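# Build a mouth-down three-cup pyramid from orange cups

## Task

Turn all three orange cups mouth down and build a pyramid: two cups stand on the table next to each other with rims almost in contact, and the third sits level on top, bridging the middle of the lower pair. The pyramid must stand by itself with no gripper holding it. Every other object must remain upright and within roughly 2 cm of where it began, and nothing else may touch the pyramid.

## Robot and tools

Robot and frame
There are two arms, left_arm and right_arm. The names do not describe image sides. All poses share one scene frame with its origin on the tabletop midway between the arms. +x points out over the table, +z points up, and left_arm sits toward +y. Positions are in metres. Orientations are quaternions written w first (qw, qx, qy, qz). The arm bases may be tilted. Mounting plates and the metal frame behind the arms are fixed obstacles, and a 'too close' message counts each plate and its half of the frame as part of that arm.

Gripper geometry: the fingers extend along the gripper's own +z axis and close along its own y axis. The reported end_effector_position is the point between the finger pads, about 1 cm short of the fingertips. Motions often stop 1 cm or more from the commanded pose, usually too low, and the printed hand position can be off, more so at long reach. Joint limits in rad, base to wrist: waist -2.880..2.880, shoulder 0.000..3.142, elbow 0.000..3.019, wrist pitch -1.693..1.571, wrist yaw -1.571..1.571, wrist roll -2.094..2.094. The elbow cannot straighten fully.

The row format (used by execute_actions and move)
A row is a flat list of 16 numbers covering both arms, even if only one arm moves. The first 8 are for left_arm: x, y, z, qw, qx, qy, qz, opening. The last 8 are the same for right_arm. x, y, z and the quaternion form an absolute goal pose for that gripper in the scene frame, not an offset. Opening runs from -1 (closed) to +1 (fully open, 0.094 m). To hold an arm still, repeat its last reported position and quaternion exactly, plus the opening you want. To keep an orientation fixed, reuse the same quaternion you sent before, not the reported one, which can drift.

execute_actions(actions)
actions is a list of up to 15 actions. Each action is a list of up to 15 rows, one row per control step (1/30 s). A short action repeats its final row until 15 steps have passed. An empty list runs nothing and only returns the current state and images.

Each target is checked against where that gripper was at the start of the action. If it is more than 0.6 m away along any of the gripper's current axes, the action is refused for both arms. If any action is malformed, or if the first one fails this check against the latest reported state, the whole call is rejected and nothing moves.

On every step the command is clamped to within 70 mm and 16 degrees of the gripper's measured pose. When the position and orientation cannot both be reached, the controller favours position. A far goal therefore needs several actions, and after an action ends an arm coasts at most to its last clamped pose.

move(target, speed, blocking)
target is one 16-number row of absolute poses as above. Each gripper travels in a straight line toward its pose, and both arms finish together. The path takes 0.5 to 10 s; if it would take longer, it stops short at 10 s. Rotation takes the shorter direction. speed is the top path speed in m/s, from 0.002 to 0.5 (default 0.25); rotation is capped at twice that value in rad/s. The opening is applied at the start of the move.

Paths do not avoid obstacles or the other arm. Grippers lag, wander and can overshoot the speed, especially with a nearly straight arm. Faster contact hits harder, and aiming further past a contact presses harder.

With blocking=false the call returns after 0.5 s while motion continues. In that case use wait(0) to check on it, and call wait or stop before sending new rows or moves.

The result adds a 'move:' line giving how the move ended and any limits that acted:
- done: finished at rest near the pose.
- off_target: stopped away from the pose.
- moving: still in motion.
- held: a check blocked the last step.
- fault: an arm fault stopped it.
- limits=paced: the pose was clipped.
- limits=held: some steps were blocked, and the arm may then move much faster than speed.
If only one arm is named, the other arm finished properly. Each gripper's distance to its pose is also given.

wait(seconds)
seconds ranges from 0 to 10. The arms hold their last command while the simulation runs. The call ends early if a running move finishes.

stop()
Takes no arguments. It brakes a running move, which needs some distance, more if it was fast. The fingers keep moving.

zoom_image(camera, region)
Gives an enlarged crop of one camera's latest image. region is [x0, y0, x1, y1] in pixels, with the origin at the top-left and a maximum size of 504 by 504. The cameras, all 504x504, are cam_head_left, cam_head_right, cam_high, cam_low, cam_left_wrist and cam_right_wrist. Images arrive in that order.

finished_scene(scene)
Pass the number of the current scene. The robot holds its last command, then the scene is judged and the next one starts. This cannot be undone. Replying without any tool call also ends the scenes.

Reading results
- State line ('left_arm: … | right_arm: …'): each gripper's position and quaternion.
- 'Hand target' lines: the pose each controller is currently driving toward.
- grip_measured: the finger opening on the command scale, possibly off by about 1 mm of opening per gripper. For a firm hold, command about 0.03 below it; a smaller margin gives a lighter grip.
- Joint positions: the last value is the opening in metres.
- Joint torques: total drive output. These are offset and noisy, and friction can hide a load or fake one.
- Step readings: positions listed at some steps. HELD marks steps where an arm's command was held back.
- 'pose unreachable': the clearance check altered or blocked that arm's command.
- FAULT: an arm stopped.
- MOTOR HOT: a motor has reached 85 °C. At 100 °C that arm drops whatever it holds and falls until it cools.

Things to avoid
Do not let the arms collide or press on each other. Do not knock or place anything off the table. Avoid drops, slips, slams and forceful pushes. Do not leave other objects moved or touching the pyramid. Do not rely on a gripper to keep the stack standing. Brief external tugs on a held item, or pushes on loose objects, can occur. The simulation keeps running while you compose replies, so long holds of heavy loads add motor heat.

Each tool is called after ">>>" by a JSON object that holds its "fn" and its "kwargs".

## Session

>>> {"fn": "execute_actions", "kwargs": {"actions": []}}

Scene clock: 0.00 s.
left_arm: end_effector_position=(+0.1610, +0.0624, +0.2788) grip_measured=+1.000 end_effector_quat_wxyz=(-0.008, +0.806, +0.591, +0.025) | right_arm: end_effector_position=(+0.2185, -0.4707, +0.2351) grip_measured=+1.000 end_effector_quat_wxyz=(-0.057, -0.400, +0.789, -0.462)
Joint positions: left_arm=[-1.084  1.086  0.901 -1.351 -0.236  0.633  0.094] | right_arm=[-0.779  0.204  0.192 -0.498  0.277 -1.813  0.094]
Joint velocities: left_arm=[-0.005 -0.024 -0.012 -0.007 -0.022 -0.022  0.   ] | right_arm=[-0.015 -0.024 -0.002  0.012 -0.022  0.037  0.   ]
Joint torques (N m, as the arm reports them, + toward a larger angle): no reading
Hand target (left_arm): +0.166, +0.055, +0.288; +0.004, +0.804, +0.594, +0.021
Hand target (right_arm): +0.226, -0.475, +0.255; -0.051, -0.395, +0.783, -0.478

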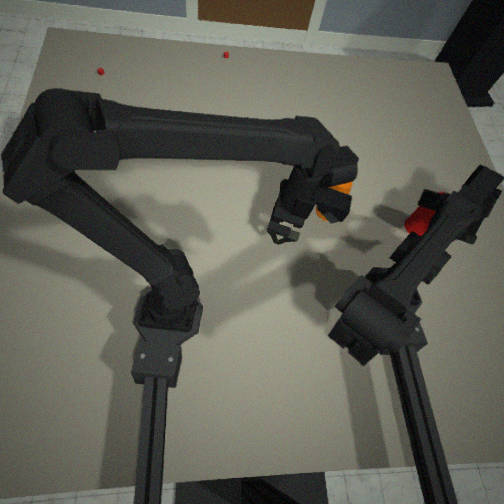

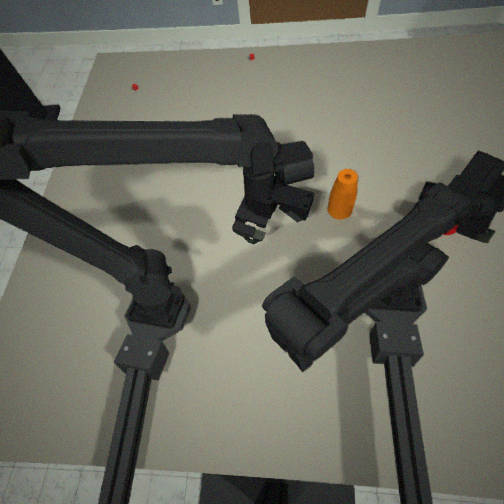

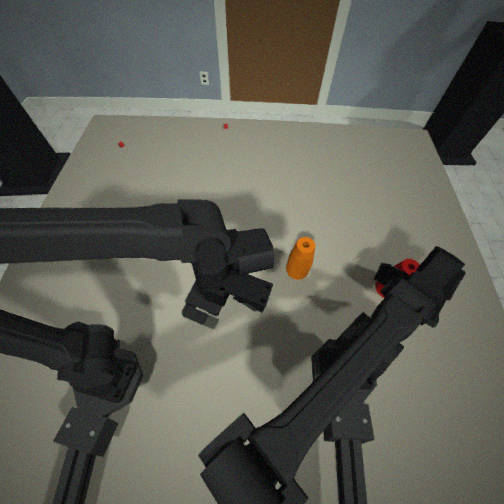

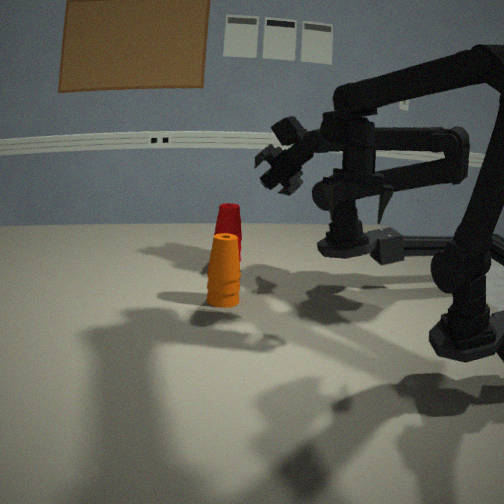

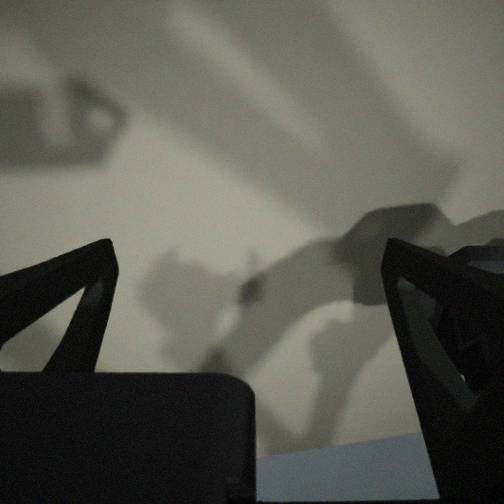

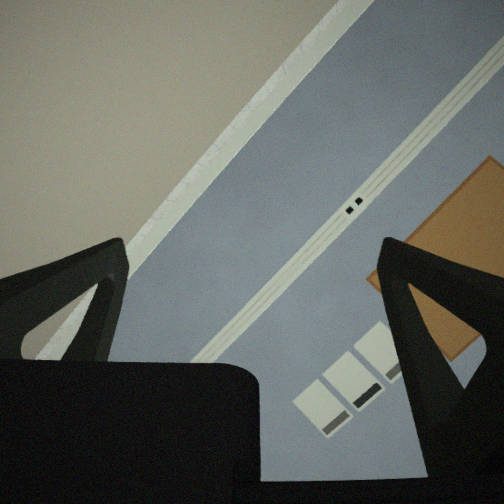

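>>> {"fn": "zoom_image", "kwargs": {"camera": "cam_head_right", "region": [300, 150, 390, 240]}}

>>> {"fn": "zoom_image", "kwargs": {"camera": "cam_high", "region": [260, 220, 350, 310]}}

>>> {"fn": "zoom_image", "kwargs": {"camera": "cam_low", "region": [170, 195, 290, 315]}}

>>> {"fn": "zoom_image", "kwargs": {"camera": "cam_head_left", "region": [290, 150, 470, 270]}}

Region (300, 150, 390, 240) of cam_head_right's 504x504 image, scaled by 5.600, with more detail than that image has.

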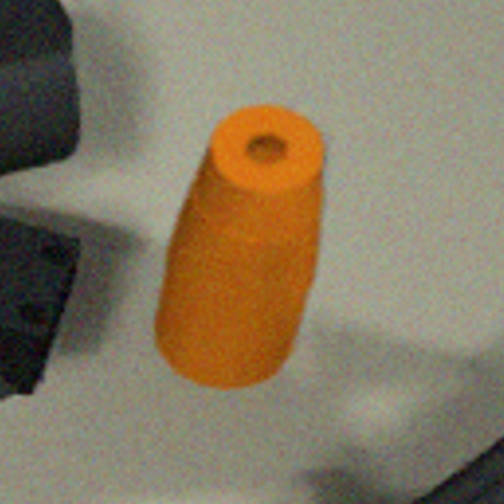

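Region (260, 220, 350, 310) of cam_high's 504x504 image, scaled by 5.600, with more detail than that image has.

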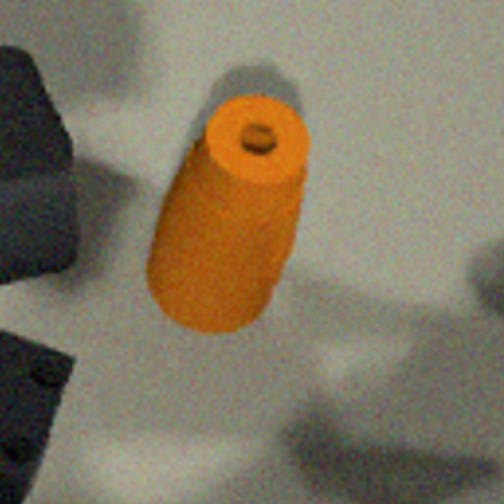

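Region (170, 195, 290, 315) of cam_low's 504x504 image, scaled by 4.200, with more detail than that image has.

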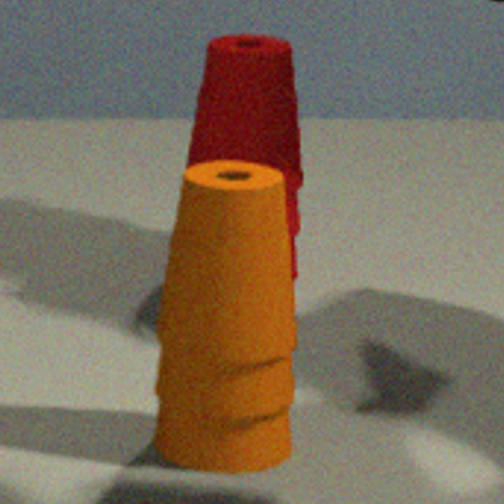

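Region (290, 150, 470, 270) of cam_head_left's 504x504 image, scaled by 2.800, with more detail than that image has.

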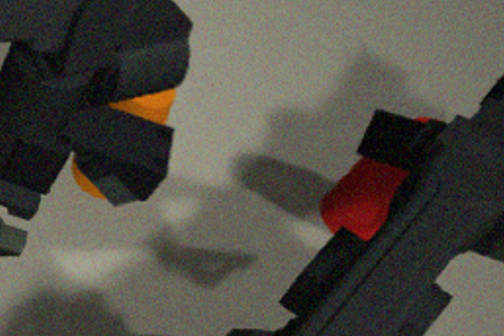

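>>> {"fn": "move", "kwargs": {"target": [0.398,-0.185,0.237,0.024,0.7069,0.7069,-0.003,1,0.2185,-0.4707,0.2351,-0.057,-0.400,0.789,-0.462,1], "speed": 0.35}}

Scene clock: 14.23 s.
left_arm: end_effector_position=(+0.3803, -0.1737, +0.2253) grip_measured=+1.000 end_effector_quat_wxyz=(+0.002, +0.716, +0.698, +0.004) | right_arm: end_effector_position=(+0.2185, -0.4707, +0.2351) grip_measured=+1.000 end_effector_quat_wxyz=(-0.057, -0.400, +0.789, -0.462)
Joint positions: left_arm=[-0.839  1.889  1.758 -1.327 -0.18   0.608  0.094] | right_arm=[-0.779  0.204  0.192 -0.498  0.277 -1.813  0.094]
Joint velocities: left_arm=[-0.024 -0.015  0.002  0.002  0.022 -0.037  0.   ] | right_arm=[ 0.015 -0.015  0.007 -0.017 -0.007 -0.125  0.   ]
Joint torques (N m, as the arm reports them, + toward a larger angle): left_arm=[ -2.03 -17.36  11.83   0.12   0.34  -0.16] | right_arm=[-0.74  1.32  8.82  1.83  0.09 -0.02]
Hand target (left_arm): +0.396, -0.185, +0.243; +0.023, +0.707, +0.707, -0.001
Hand target (right_arm): +0.219, -0.471, +0.235; -0.057, -0.400, +0.789, -0.462
Off the commanded pose (left_arm): 0.024 m, 3 deg.
Off the commanded pose (right_arm): 0.000 m, 0 deg.
move: off_target (left_arm)

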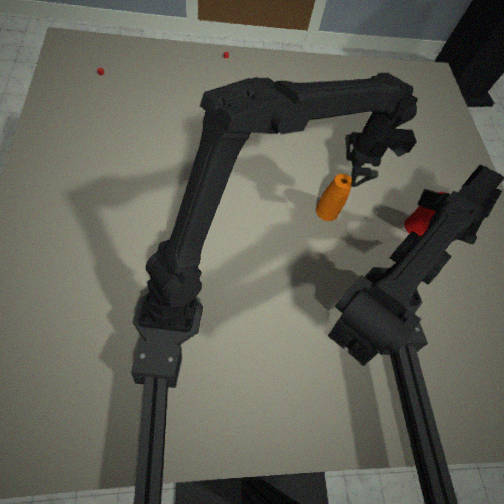

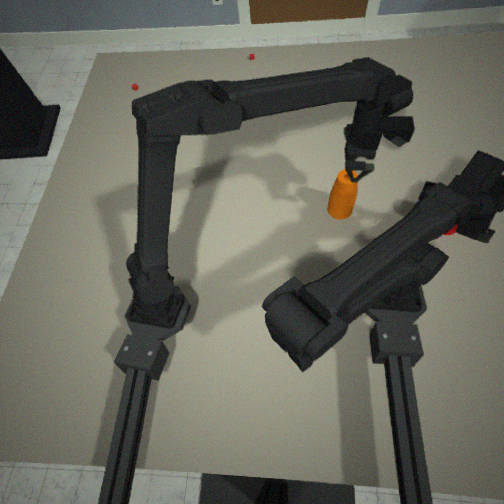

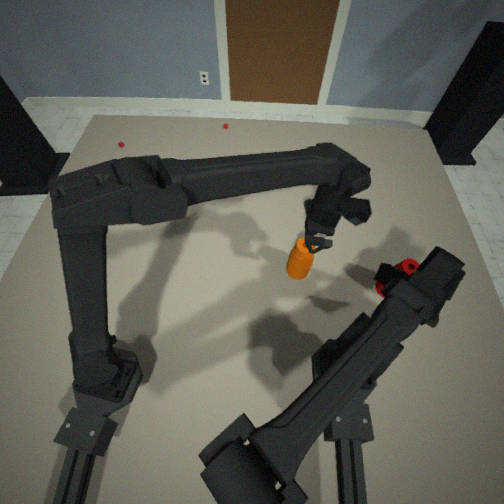

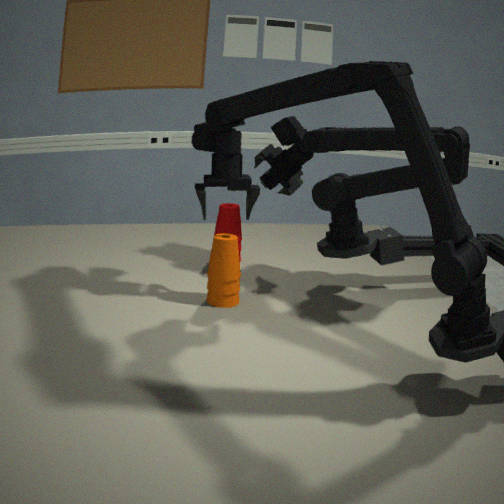

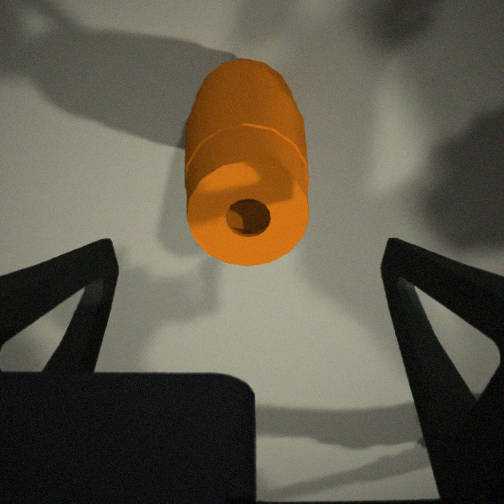

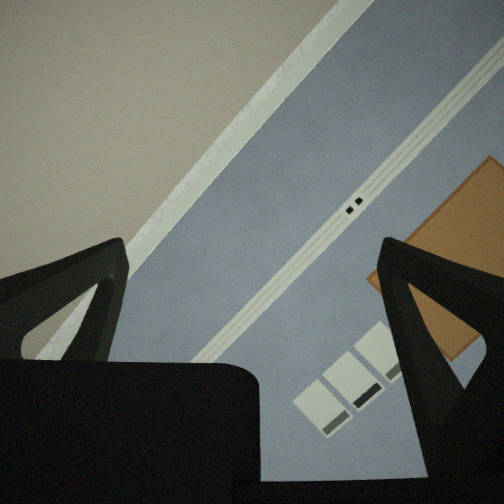

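>>> {"fn": "zoom_image", "kwargs": {"camera": "cam_low", "region": [170, 170, 290, 315]}}

>>> {"fn": "zoom_image", "kwargs": {"camera": "cam_left_wrist", "region": [150, 40, 350, 290]}}

Region (170, 170, 290, 315) of cam_low's 504x504 image, scaled by 3.476, with more detail than that image has; it fills the left 417 columns of this view, and the rest is white.

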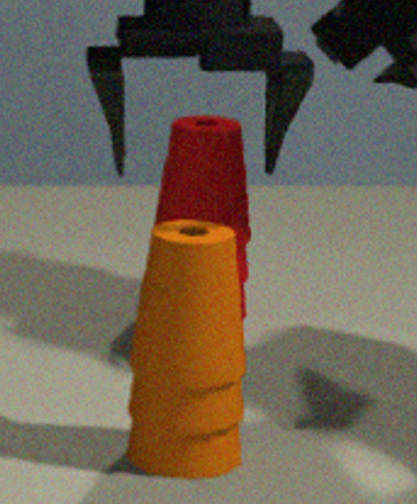

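Region (150, 40, 350, 290) of cam_left_wrist's 504x504 image, scaled by 2.016, with more detail than that image has; it fills the left 403 columns of this view, and the rest is white.

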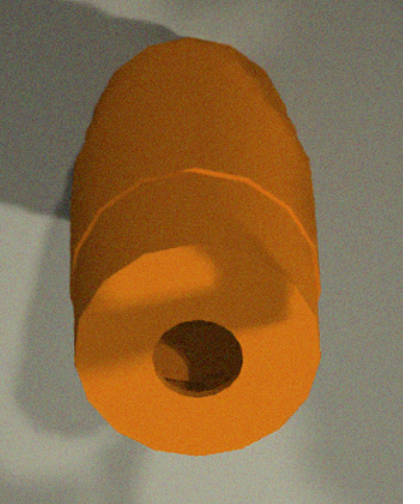

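>>> {"fn": "move", "kwargs": {"target": [0.3827,-0.164,0.129,0.0,0.714,0.700,0.0,1,0.2185,-0.4707,0.2351,-0.057,-0.400,0.789,-0.462,1], "speed": 0.2}}

Scene clock: 17.80 s.
left_arm: end_effector_position=(+0.3822, -0.1675, +0.1334) grip_measured=+1.000 end_effector_quat_wxyz=(-0.000, +0.712, +0.702, +0.001) | right_arm: end_effector_position=(+0.2185, -0.4707, +0.2351) grip_measured=+1.000 end_effector_quat_wxyz=(-0.057, -0.400, +0.789, -0.462)
Joint positions: left_arm=[-0.803  1.962  1.629 -1.123 -0.17   0.633  0.094] | right_arm=[-0.779  0.204  0.192 -0.498  0.277 -1.813  0.094]
Joint velocities: left_arm=[-0.005 -0.015 -0.002 -0.017 -0.007  0.022  0.   ] | right_arm=[-0.005  0.015  0.017 -0.007  0.007  0.022  0.   ]
Joint torques (N m, as the arm reports them, + toward a larger angle): left_arm=[ -1.75 -17.04   6.85   1.29   0.34   0.06] | right_arm=[-0.81  1.11  8.82  1.85  0.08 -0.01]
Hand target (left_arm): +0.384, -0.166, +0.129; -0.000, +0.714, +0.700, +0.000
Hand target (right_arm): +0.219, -0.471, +0.235; -0.057, -0.400, +0.789, -0.462
Off the commanded pose (left_arm): 0.006 m, 0 deg.
Off the commanded pose (right_arm): 0.000 m, 0 deg.
move: done

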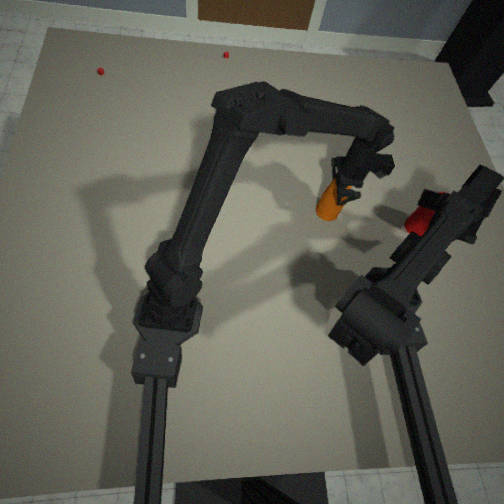

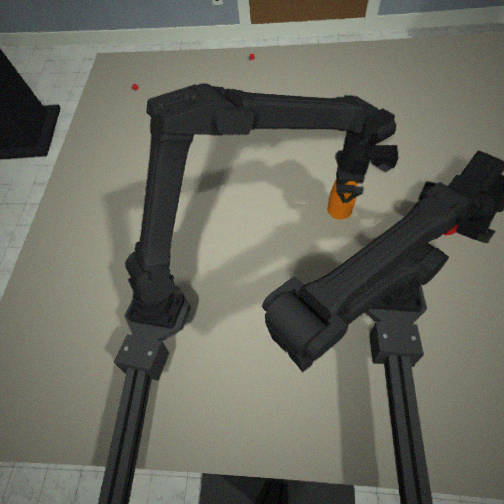

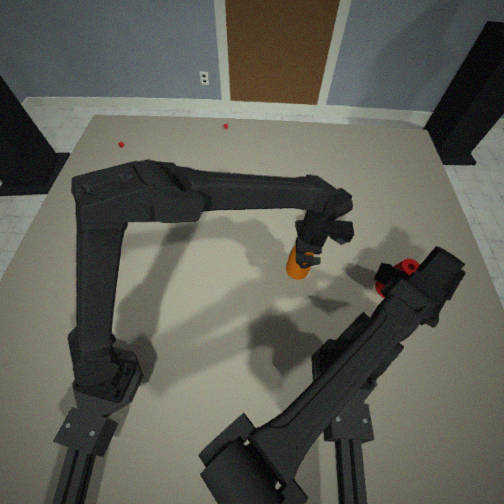

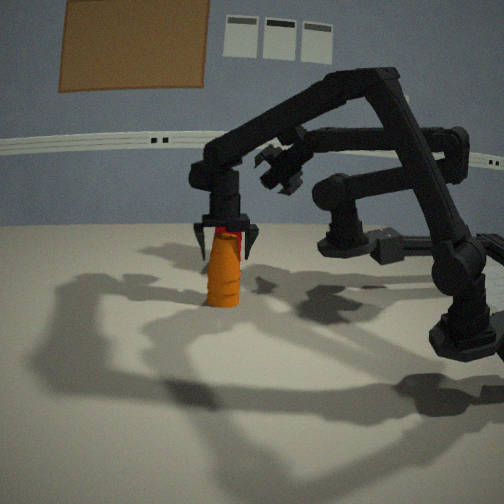

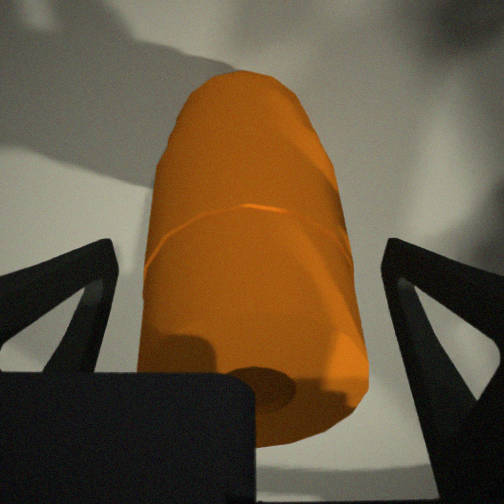

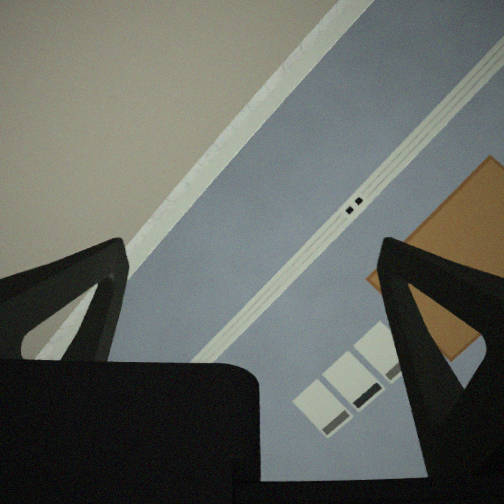

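>>> {"fn": "execute_actions", "kwargs": {"actions": [[[0.3847,-0.1674,0.1315,0.0023,0.7138,0.7002,-0.0002,0.37,0.2185,-0.4707,0.2351,-0.057,-0.400,0.789,-0.462,1],[0.3854,-0.1689,0.134,0.0047,0.7137,0.7003,-0.0004,0.37,0.2185,-0.4707,0.2351,-0.057,-0.400,0.789,-0.462,1],[0.3861,-0.1703,0.1364,0.007,0.7135,0.7004,-0.0006,0.37,0.2185,-0.4707,0.2351,-0.057,-0.400,0.789,-0.462,1],[0.3869,-0.1717,0.1389,0.0093,0.7134,0.7005,-0.0008,0.37,0.2185,-0.4707,0.2351,-0.057,-0.400,0.789,-0.462,1],[0.3876,-0.1732,0.1414,0.0117,0.7132,0.7006,-0.001,0.37,0.2185,-0.4707,0.2351,-0.057,-0.400,0.789,-0.462,1],[0.3883,-0.1746,0.1439,0.014,0.713,0.7007,-0.0012,0.37,0.2185,-0.4707,0.2351,-0.057,-0.400,0.789,-0.462,1],[0.389,-0.176,0.1464,0.0163,0.7129,0.7008,-0.0014,0.37,0.2185,-0.4707,0.2351,-0.057,-0.400,0.789,-0.462,1],[0.3897,-0.1775,0.1488,0.0187,0.7127,0.7009,-0.0016,0.37,0.2185,-0.4707,0.2351,-0.057,-0.400,0.789,-0.462,1],[0.3904,-0.1789,0.1513,0.021,0.7126,0.701,-0.0018,0.37,0.2185,-0.4707,0.2351,-0.057,-0.400,0.789,-0.462,1],[0.3911,-0.1803,0.1538,0.0233,0.7124,0.7011,-0.002,0.37,0.2185,-0.4707,0.2351,-0.057,-0.400,0.789,-0.462,1],[0.3918,-0.1818,0.1563,0.0257,0.7122,0.7012,-0.0022,0.37,0.2185,-0.4707,0.2351,-0.057,-0.400,0.789,-0.462,1],[0.3926,-0.1832,0.1588,0.028,0.7121,0.7013,-0.0024,0.37,0.2185,-0.4707,0.2351,-0.057,-0.400,0.789,-0.462,1],[0.3933,-0.1846,0.1612,0.0303,0.7119,0.7014,-0.0026,0.37,0.2185,-0.4707,0.2351,-0.057,-0.400,0.789,-0.462,1],[0.394,-0.1861,0.1637,0.0327,0.7118,0.7015,-0.0028,0.37,0.2185,-0.4707,0.2351,-0.057,-0.400,0.789,-0.462,1],[0.3947,-0.1875,0.1662,0.035,0.7116,0.7016,-0.003,0.37,0.2185,-0.4707,0.2351,-0.057,-0.400,0.789,-0.462,1]]]}}

Scene clock: 22.17 s.
left_arm: end_effector_position=(+0.3823, -0.1675, +0.1334) grip_measured=+0.400 end_effector_quat_wxyz=(-0.000, +0.712, +0.702, +0.001) | right_arm: end_effector_position=(+0.2185, -0.4707, +0.2351) grip_measured=+1.000 end_effector_quat_wxyz=(-0.057, -0.400, +0.789, -0.462)
Joint positions: left_arm=[-0.803  1.962  1.629 -1.123 -0.17   0.634  0.066] | right_arm=[-0.779  0.204  0.192 -0.498  0.277 -1.813  0.094]
Joint velocities: left_arm=[-0.015 -0.005  0.002 -0.007 -0.037  0.007 -0.   ] | right_arm=[-0.015  0.005  0.002 -0.027 -0.022  0.081  0.   ]
Joint torques (N m, as the arm reports them, + toward a larger angle): left_arm=[ -3.6  -19.89  10.41   0.39   0.16  -0.15] | right_arm=[-0.75  1.28  8.85  1.8   0.08 -0.01]
Hand target (left_arm): +0.393, -0.185, +0.167; +0.035, +0.711, +0.702, -0.004
Hand target (right_arm): +0.219, -0.471, +0.235; -0.057, -0.400, +0.789, -0.462
Off the commanded pose (left_arm): 0.040 m, 4 deg.
Off the commanded pose (right_arm): 0.000 m, 0 deg.
Step readings (end_effector_position):
0: left_arm (+0.3822, -0.1675, +0.1334) | right_arm (+0.2185, -0.4707, +0.2351)
1: left_arm (+0.3822, -0.1675, +0.1334) | right_arm (+0.2185, -0.4707, +0.2351)
2: left_arm (+0.3822, -0.1675, +0.1334) | right_arm (+0.2185, -0.4707, +0.2351)
4: left_arm (+0.3822, -0.1675, +0.1334) | right_arm (+0.2185, -0.4707, +0.2351)
8: left_arm (+0.3822, -0.1675, +0.1334) | right_arm (+0.2185, -0.4707, +0.2351)
15: end_effector_position above

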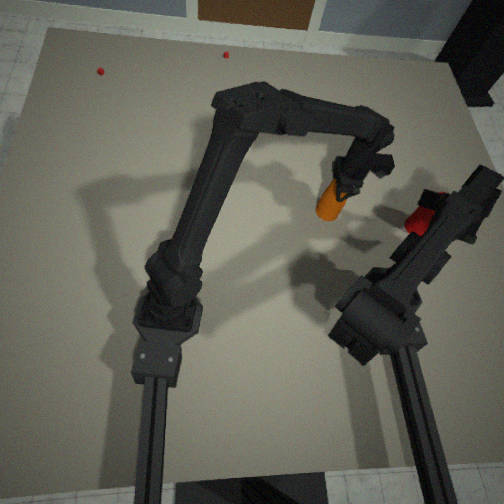

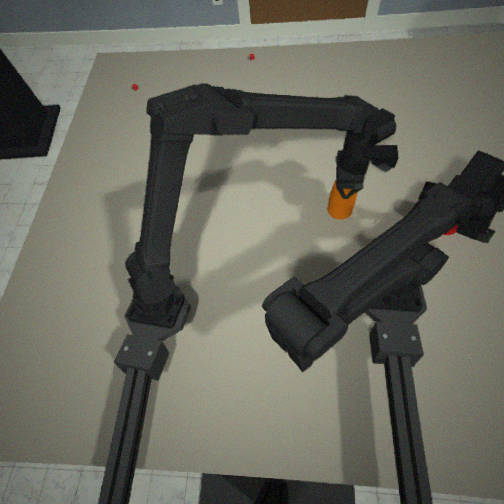

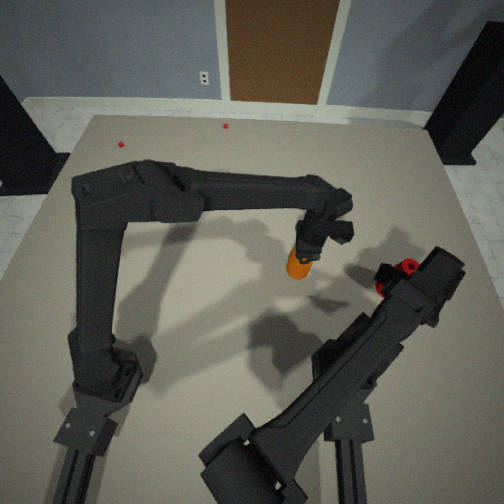

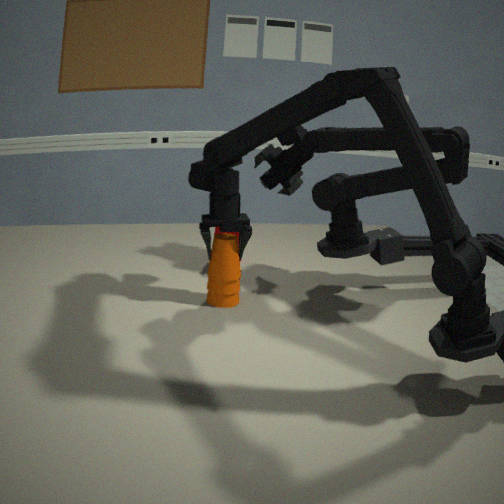

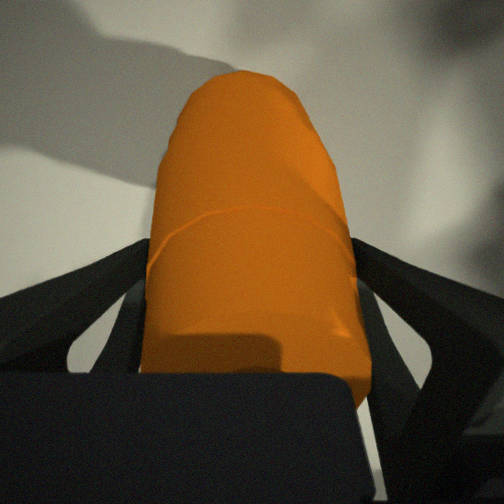

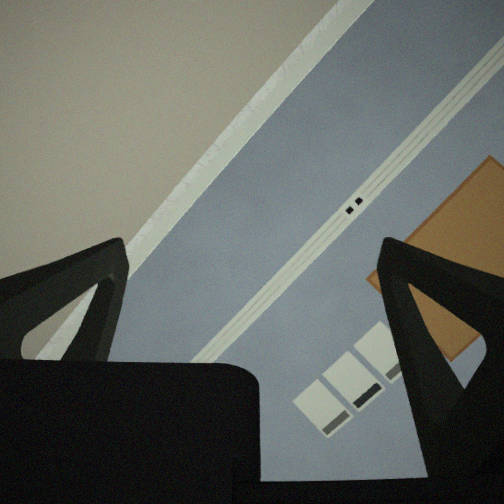

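>>> {"fn": "execute_actions", "kwargs": {"actions": [[[0.3959,-0.189,0.168,0.0375,0.7115,0.7015,-0.0033,0.37,0.2185,-0.4707,0.2351,-0.057,-0.400,0.789,-0.462,1],[0.3972,-0.1905,0.1698,0.040,0.7114,0.7014,-0.0036,0.37,0.2185,-0.4707,0.2351,-0.057,-0.400,0.789,-0.462,1],[0.3984,-0.192,0.1716,0.0425,0.7113,0.7013,-0.004,0.37,0.2185,-0.4707,0.2351,-0.057,-0.400,0.789,-0.462,1],[0.3984,-0.192,0.1736,0.0425,0.7113,0.7013,-0.004,0.37,0.2185,-0.4707,0.2351,-0.057,-0.400,0.789,-0.462,1],[0.3983,-0.1919,0.1756,0.0425,0.7113,0.7013,-0.004,0.37,0.2185,-0.4707,0.2351,-0.057,-0.400,0.789,-0.462,1],[0.3983,-0.1918,0.1776,0.0425,0.7113,0.7013,-0.004,0.37,0.2185,-0.4707,0.2351,-0.057,-0.400,0.789,-0.462,1],[0.3982,-0.1917,0.1801,0.0425,0.7113,0.7013,-0.004,0.37,0.2185,-0.4707,0.2351,-0.057,-0.400,0.789,-0.462,1],[0.3981,-0.1916,0.1826,0.0425,0.7113,0.7013,-0.004,0.37,0.2185,-0.4707,0.2351,-0.057,-0.400,0.789,-0.462,1],[0.398,-0.1915,0.1856,0.0425,0.7113,0.7013,-0.004,0.37,0.2185,-0.4707,0.2351,-0.057,-0.400,0.789,-0.462,1],[0.3979,-0.1914,0.1886,0.0425,0.7113,0.7013,-0.004,0.37,0.2185,-0.4707,0.2351,-0.057,-0.400,0.789,-0.462,1],[0.3978,-0.1912,0.1921,0.0425,0.7113,0.7013,-0.004,0.37,0.2185,-0.4707,0.2351,-0.057,-0.400,0.789,-0.462,1],[0.3977,-0.1911,0.1956,0.0425,0.7113,0.7013,-0.004,0.37,0.2185,-0.4707,0.2351,-0.057,-0.400,0.789,-0.462,1],[0.3976,-0.191,0.1996,0.0425,0.7113,0.7013,-0.004,0.37,0.2185,-0.4707,0.2351,-0.057,-0.400,0.789,-0.462,1],[0.3974,-0.1908,0.2036,0.0425,0.7113,0.7013,-0.004,0.37,0.2185,-0.4707,0.2351,-0.057,-0.400,0.789,-0.462,1],[0.3973,-0.1906,0.2081,0.0425,0.7113,0.7013,-0.004,0.37,0.2185,-0.4707,0.2351,-0.057,-0.400,0.789,-0.462,1]],[[0.3972,-0.1905,0.2121,0.0425,0.7113,0.7013,-0.004,0.37,0.2185,-0.4707,0.2351,-0.057,-0.400,0.789,-0.462,1],[0.3971,-0.1903,0.2161,0.0425,0.7113,0.7013,-0.004,0.37,0.2185,-0.4707,0.2351,-0.057,-0.400,0.789,-0.462,1],[0.397,-0.1902,0.2201,0.0425,0.7113,0.7013,-0.004,0.37,0.2185,-0.4707,0.2351,-0.057,-0.400,0.789,-0.462,1],[0.3968,-0.19,0.2241,0.0425,0.7113,0.7013,-0.004,0.37,0.2185,-0.4707,0.2351,-0.057,-0.400,0.789,-0.462,1],[0.3967,-0.1899,0.2281,0.0425,0.7113,0.7013,-0.004,0.37,0.2185,-0.4707,0.2351,-0.057,-0.400,0.789,-0.462,1],[0.3966,-0.1897,0.2321,0.0425,0.7113,0.7013,-0.004,0.37,0.2185,-0.4707,0.2351,-0.057,-0.400,0.789,-0.462,1],[0.3965,-0.1896,0.2361,0.0425,0.7113,0.7013,-0.004,0.37,0.2185,-0.4707,0.2351,-0.057,-0.400,0.789,-0.462,1],[0.3964,-0.1894,0.2401,0.0425,0.7113,0.7013,-0.004,0.37,0.2185,-0.4707,0.2351,-0.057,-0.400,0.789,-0.462,1],[0.3962,-0.1893,0.2436,0.0425,0.7113,0.7013,-0.004,0.37,0.2185,-0.4707,0.2351,-0.057,-0.400,0.789,-0.462,1],[0.3961,-0.1891,0.2466,0.0425,0.7113,0.7013,-0.004,0.37,0.2185,-0.4707,0.2351,-0.057,-0.400,0.789,-0.462,1],[0.396,-0.189,0.249,0.0425,0.7113,0.7013,-0.004,0.37,0.2185,-0.4707,0.2351,-0.057,-0.400,0.789,-0.462,1],[0.396,-0.189,0.2505,0.0425,0.7113,0.7013,-0.004,0.37,0.2185,-0.4707,0.2351,-0.057,-0.400,0.789,-0.462,1]]]}}

Scene clock: 28.10 s.
left_arm: end_effector_position=(+0.3849, -0.1705, +0.2195) grip_measured=+0.400 end_effector_quat_wxyz=(+0.013, +0.716, +0.698, -0.000) | right_arm: end_effector_position=(+0.2185, -0.4707, +0.2351) grip_measured=+1.000 end_effector_quat_wxyz=(-0.057, -0.400, +0.789, -0.462)
Joint positions: left_arm=[-0.827  1.876  1.726 -1.283 -0.175  0.624  0.066] | right_arm=[-0.779  0.204  0.192 -0.498  0.277 -1.813  0.094]
Joint velocities: left_arm=[-0.015 -0.034  0.066 -0.042  0.037 -0.022 -0.   ] | right_arm=[-0.024  0.005 -0.017  0.007 -0.066  0.007  0.   ]
Joint torques (N m, as the arm reports them, + toward a larger angle): left_arm=[ -4.07 -18.36  11.39   0.22   0.16  -0.19] | right_arm=[-0.5   1.3   8.85  1.79  0.08 -0.02]
Hand target (left_arm): +0.393, -0.185, +0.251; +0.043, +0.711, +0.702, -0.006
Hand target (right_arm): +0.219, -0.471, +0.235; -0.057, -0.400, +0.789, -0.462
Off the commanded pose (left_arm): 0.038 m, 4 deg.
Off the commanded pose (right_arm): 0.000 m, 0 deg.
Step readings (end_effector_position; steps 1 to 15: 1st action; 16 to 30: 2nd action):
0: left_arm (+0.3827, -0.1675, +0.1348) | right_arm (+0.2185, -0.4707, +0.2351)
1: left_arm (+0.3827, -0.1675, +0.1348) | right_arm (+0.2185, -0.4707, +0.2351)
2: left_arm (+0.3827, -0.1675, +0.1348) | right_arm (+0.2185, -0.4707, +0.2351)
4: left_arm (+0.3828, -0.1675, +0.1350) | right_arm (+0.2185, -0.4707, +0.2351)
8: left_arm (+0.3823, -0.1667, +0.1377) | right_arm (+0.2185, -0.4707, +0.2351)
15: left_arm (+0.3811, -0.1655, +0.1575) | right_arm (+0.2185, -0.4707, +0.2351)
16: left_arm (+0.3812, -0.1656, +0.1618) | right_arm (+0.2185, -0.4707, +0.2351)
17: left_arm (+0.3813, -0.1660, +0.1665) | right_arm (+0.2185, -0.4707, +0.2351)
19: left_arm (+0.3822, -0.1671, +0.1767) | right_arm (+0.2185, -0.4707, +0.2351)
23: left_arm (+0.3835, -0.1687, +0.1964) | right_arm (+0.2185, -0.4707, +0.2351)
30: end_effector_position above

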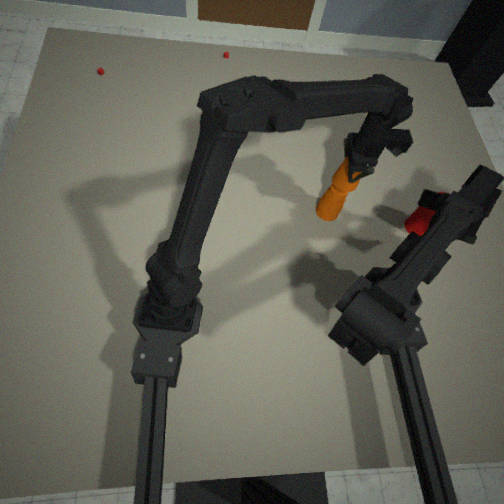

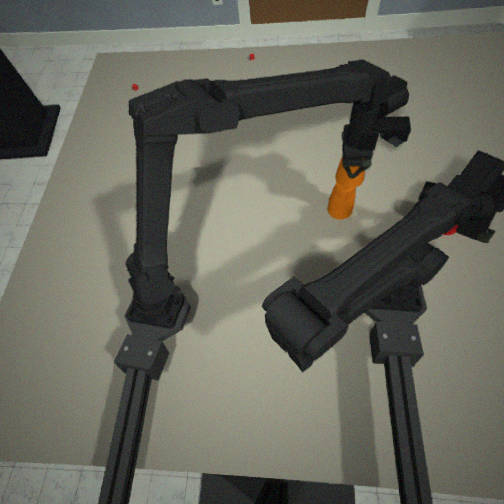

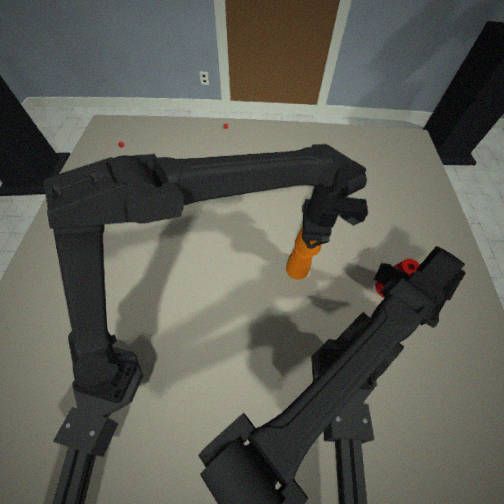

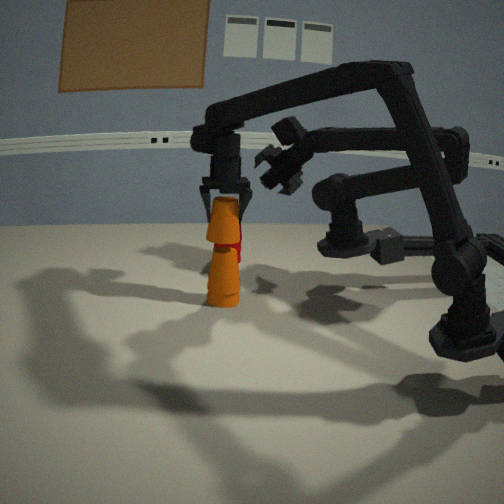

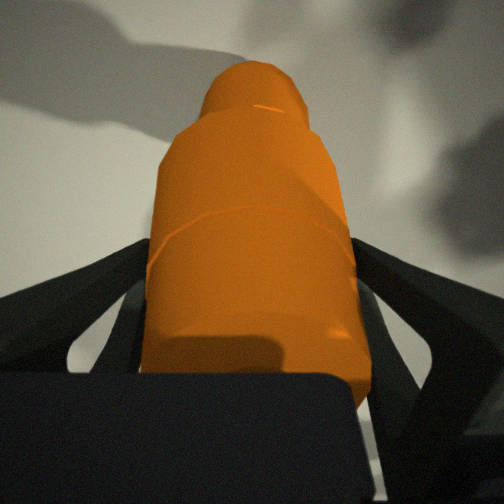

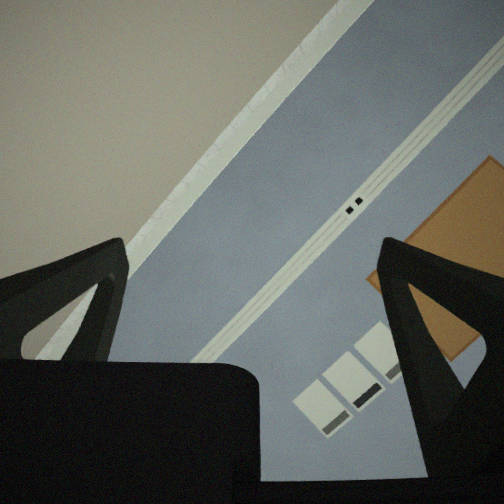

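>>> {"fn": "execute_actions", "kwargs": {"actions": [[[0.3959,-0.19,0.2502,0.0422,0.7113,0.7013,-0.004,0.37,0.2185,-0.4707,0.2351,-0.057,-0.400,0.789,-0.462,1],[0.3958,-0.1926,0.2495,0.0415,0.7113,0.7013,-0.004,0.37,0.2185,-0.4707,0.2351,-0.057,-0.400,0.789,-0.462,1],[0.3955,-0.1968,0.2484,0.0404,0.7114,0.7014,-0.0039,0.37,0.2185,-0.4707,0.2351,-0.057,-0.400,0.789,-0.462,1],[0.3951,-0.2022,0.2469,0.0389,0.7114,0.7014,-0.0038,0.37,0.2185,-0.4707,0.2351,-0.057,-0.400,0.789,-0.462,1],[0.3947,-0.2084,0.2452,0.0372,0.7115,0.7015,-0.0037,0.37,0.2185,-0.4707,0.2351,-0.057,-0.400,0.789,-0.462,1],[0.3942,-0.2154,0.2433,0.0353,0.7115,0.7015,-0.0036,0.37,0.2185,-0.4707,0.2351,-0.057,-0.400,0.789,-0.462,1],[0.3937,-0.2228,0.2413,0.0333,0.7116,0.7016,-0.0035,0.37,0.2185,-0.4707,0.2351,-0.057,-0.400,0.789,-0.462,1],[0.3933,-0.2302,0.2392,0.0312,0.7116,0.7016,-0.0035,0.37,0.2185,-0.4707,0.2351,-0.057,-0.400,0.789,-0.462,1],[0.3928,-0.2376,0.2372,0.0292,0.7117,0.7017,-0.0034,0.37,0.2185,-0.4707,0.2351,-0.057,-0.400,0.789,-0.462,1],[0.3923,-0.2446,0.2353,0.0273,0.7117,0.7017,-0.0033,0.37,0.2185,-0.4707,0.2351,-0.057,-0.400,0.789,-0.462,1],[0.3919,-0.2508,0.2336,0.0256,0.7118,0.7018,-0.0032,0.37,0.2185,-0.4707,0.2351,-0.057,-0.400,0.789,-0.462,1],[0.3915,-0.2562,0.2321,0.0241,0.7118,0.7018,-0.0031,0.37,0.2185,-0.4707,0.2351,-0.057,-0.400,0.789,-0.462,1],[0.3912,-0.2604,0.231,0.023,0.7118,0.7018,-0.003,0.37,0.2185,-0.4707,0.2351,-0.057,-0.400,0.789,-0.462,1],[0.3911,-0.263,0.2303,0.0223,0.7118,0.7018,-0.003,0.37,0.2185,-0.4707,0.2351,-0.057,-0.400,0.789,-0.462,1],[0.391,-0.264,0.23,0.022,0.7118,0.7018,-0.003,0.37,0.2185,-0.4707,0.2351,-0.057,-0.400,0.789,-0.462,1]]]}}

>>> {"fn": "wait", "kwargs": {"seconds": 0.3}}

Scene clock: 30.53 s.
left_arm: end_effector_position=(+0.3885, -0.2435, +0.2311) grip_measured=+0.400 end_effector_quat_wxyz=(+0.025, +0.716, +0.697, -0.004) | right_arm: end_effector_position=(+0.2185, -0.4707, +0.2351) grip_measured=+1.000 end_effector_quat_wxyz=(-0.057, -0.400, +0.789, -0.462)
Joint positions: left_arm=[-0.887  2.04   2.007 -1.385 -0.18   0.57   0.066] | right_arm=[-0.779  0.204  0.192 -0.498  0.277 -1.813  0.094]
Joint velocities: left_arm=[-0.181  0.513  0.52  -0.276  0.007 -0.051  0.001] | right_arm=[-0.015 -0.005  0.007 -0.027 -0.11  -0.022  0.   ]
Joint torques (N m, as the arm reports them, + toward a larger angle): left_arm=[ -2.78 -18.09  11.37   0.02   0.17  -0.17] | right_arm=[-0.75  1.08  8.86  1.77  0.08 -0.02]
Hand target (left_arm): +0.389, -0.262, +0.231; +0.026, +0.712, +0.702, -0.005
Hand target (right_arm): +0.219, -0.471, +0.235; -0.057, -0.400, +0.789, -0.462
Off the commanded pose (left_arm): 0.021 m, 1 deg.
Off the commanded pose (right_arm): 0.000 m, 0 deg.
Step readings (end_effector_position):
0: left_arm (+0.3851, -0.1705, +0.2211) | right_arm (+0.2185, -0.4707, +0.2351)
1: left_arm (+0.3850, -0.1703, +0.2211) | right_arm (+0.2185, -0.4707, +0.2351)
2: left_arm (+0.3848, -0.1702, +0.2214) | right_arm (+0.2185, -0.4707, +0.2351)
4: left_arm (+0.3853, -0.1709, +0.2234) | right_arm (+0.2185, -0.4707, +0.2351)
8: left_arm (+0.3909, -0.1889, +0.2337) | right_arm (+0.2185, -0.4707, +0.2351)
15: end_effector_position above

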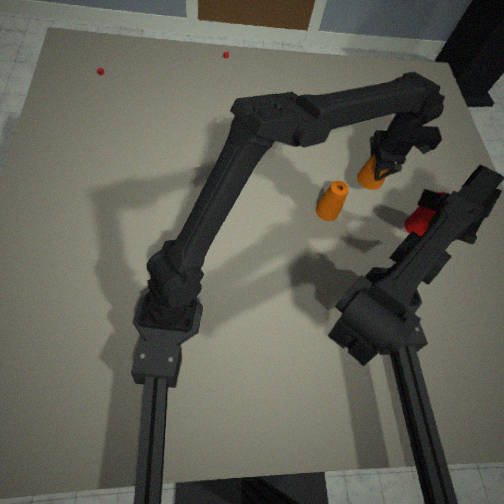

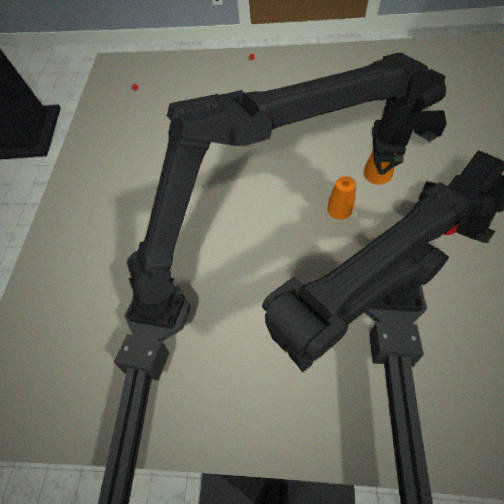

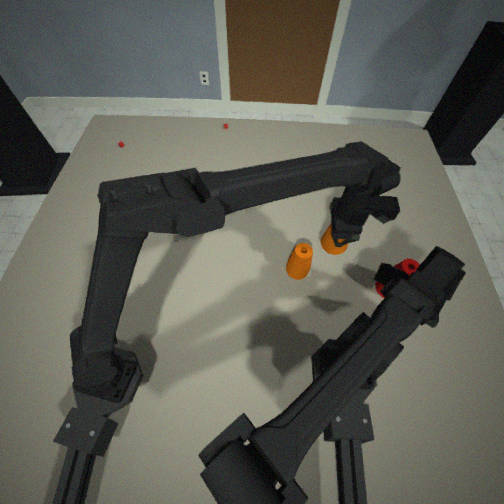

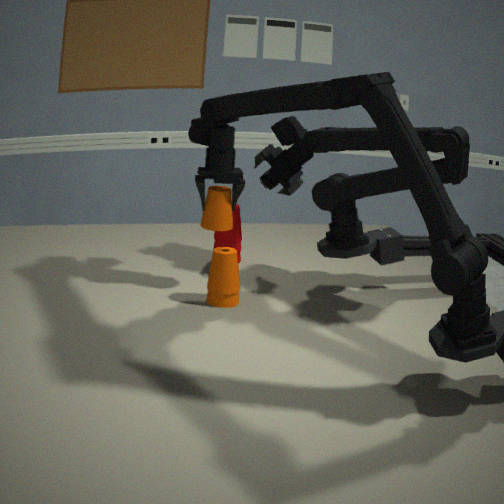

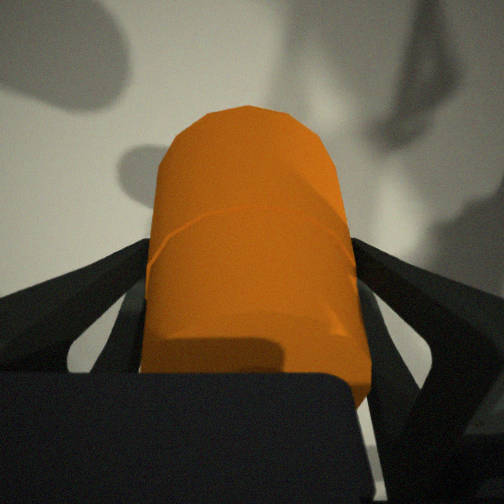

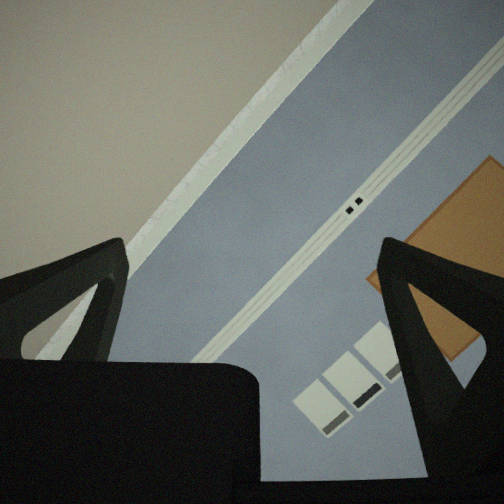

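Scene clock: 30.83 s.
left_arm: end_effector_position=(+0.3751, -0.2511, +0.2090) grip_measured=+0.400 end_effector_quat_wxyz=(+0.002, +0.721, +0.693, +0.001) | right_arm: end_effector_position=(+0.2185, -0.4707, +0.2351) grip_measured=+1.000 end_effector_quat_wxyz=(-0.057, -0.400, +0.789, -0.462)
Joint positions: left_arm=[-0.904  2.089  2.027 -1.408 -0.181  0.557  0.066] | right_arm=[-0.779  0.204  0.192 -0.498  0.277 -1.813  0.094]
Joint velocities: left_arm=[ 0.015  0.005 -0.027 -0.002  0.022 -0.022  0.   ] | right_arm=[-0.005 -0.015 -0.007 -0.012  0.051 -0.081  0.   ]
Joint torques (N m, as the arm reports them, + toward a larger angle): left_arm=[ -3.16 -19.64  11.92   0.06   0.17  -0.2 ] | right_arm=[-0.56  1.26  8.8   1.79  0.09 -0.02]
Hand target (left_arm): +0.389, -0.262, +0.231; +0.026, +0.712, +0.702, -0.005
Hand target (right_arm): +0.219, -0.471, +0.235; -0.057, -0.400, +0.789, -0.462
Off the commanded pose (left_arm): 0.029 m, 3 deg.
Off the commanded pose (right_arm): 0.000 m, 0 deg.
wait: 0.30 s; no rest

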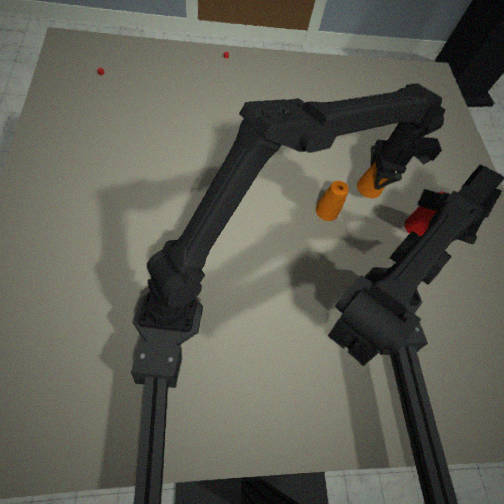

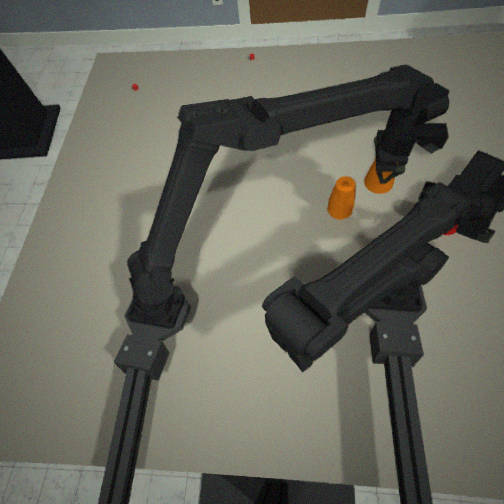

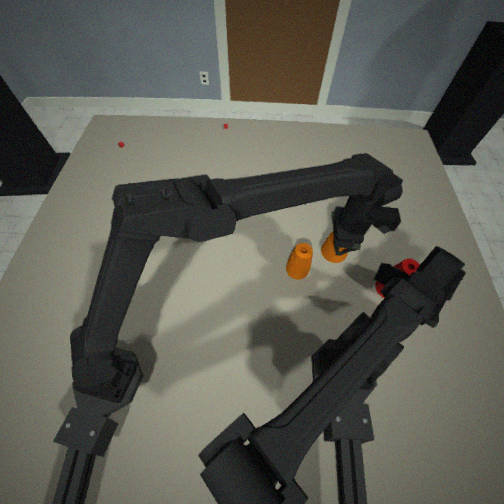

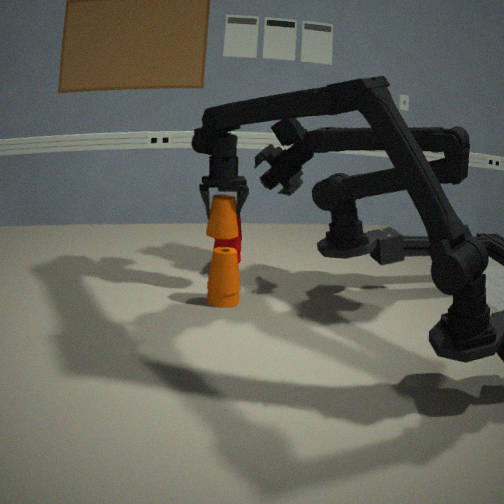

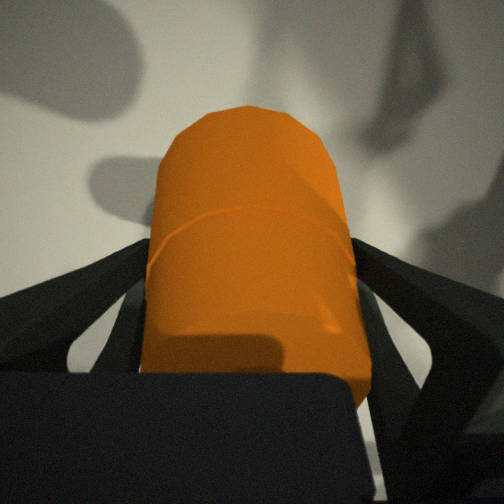

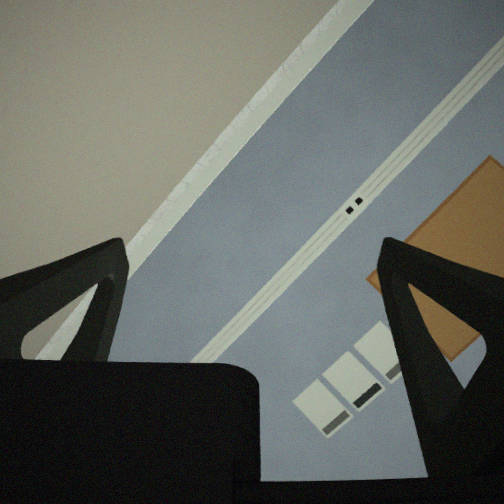

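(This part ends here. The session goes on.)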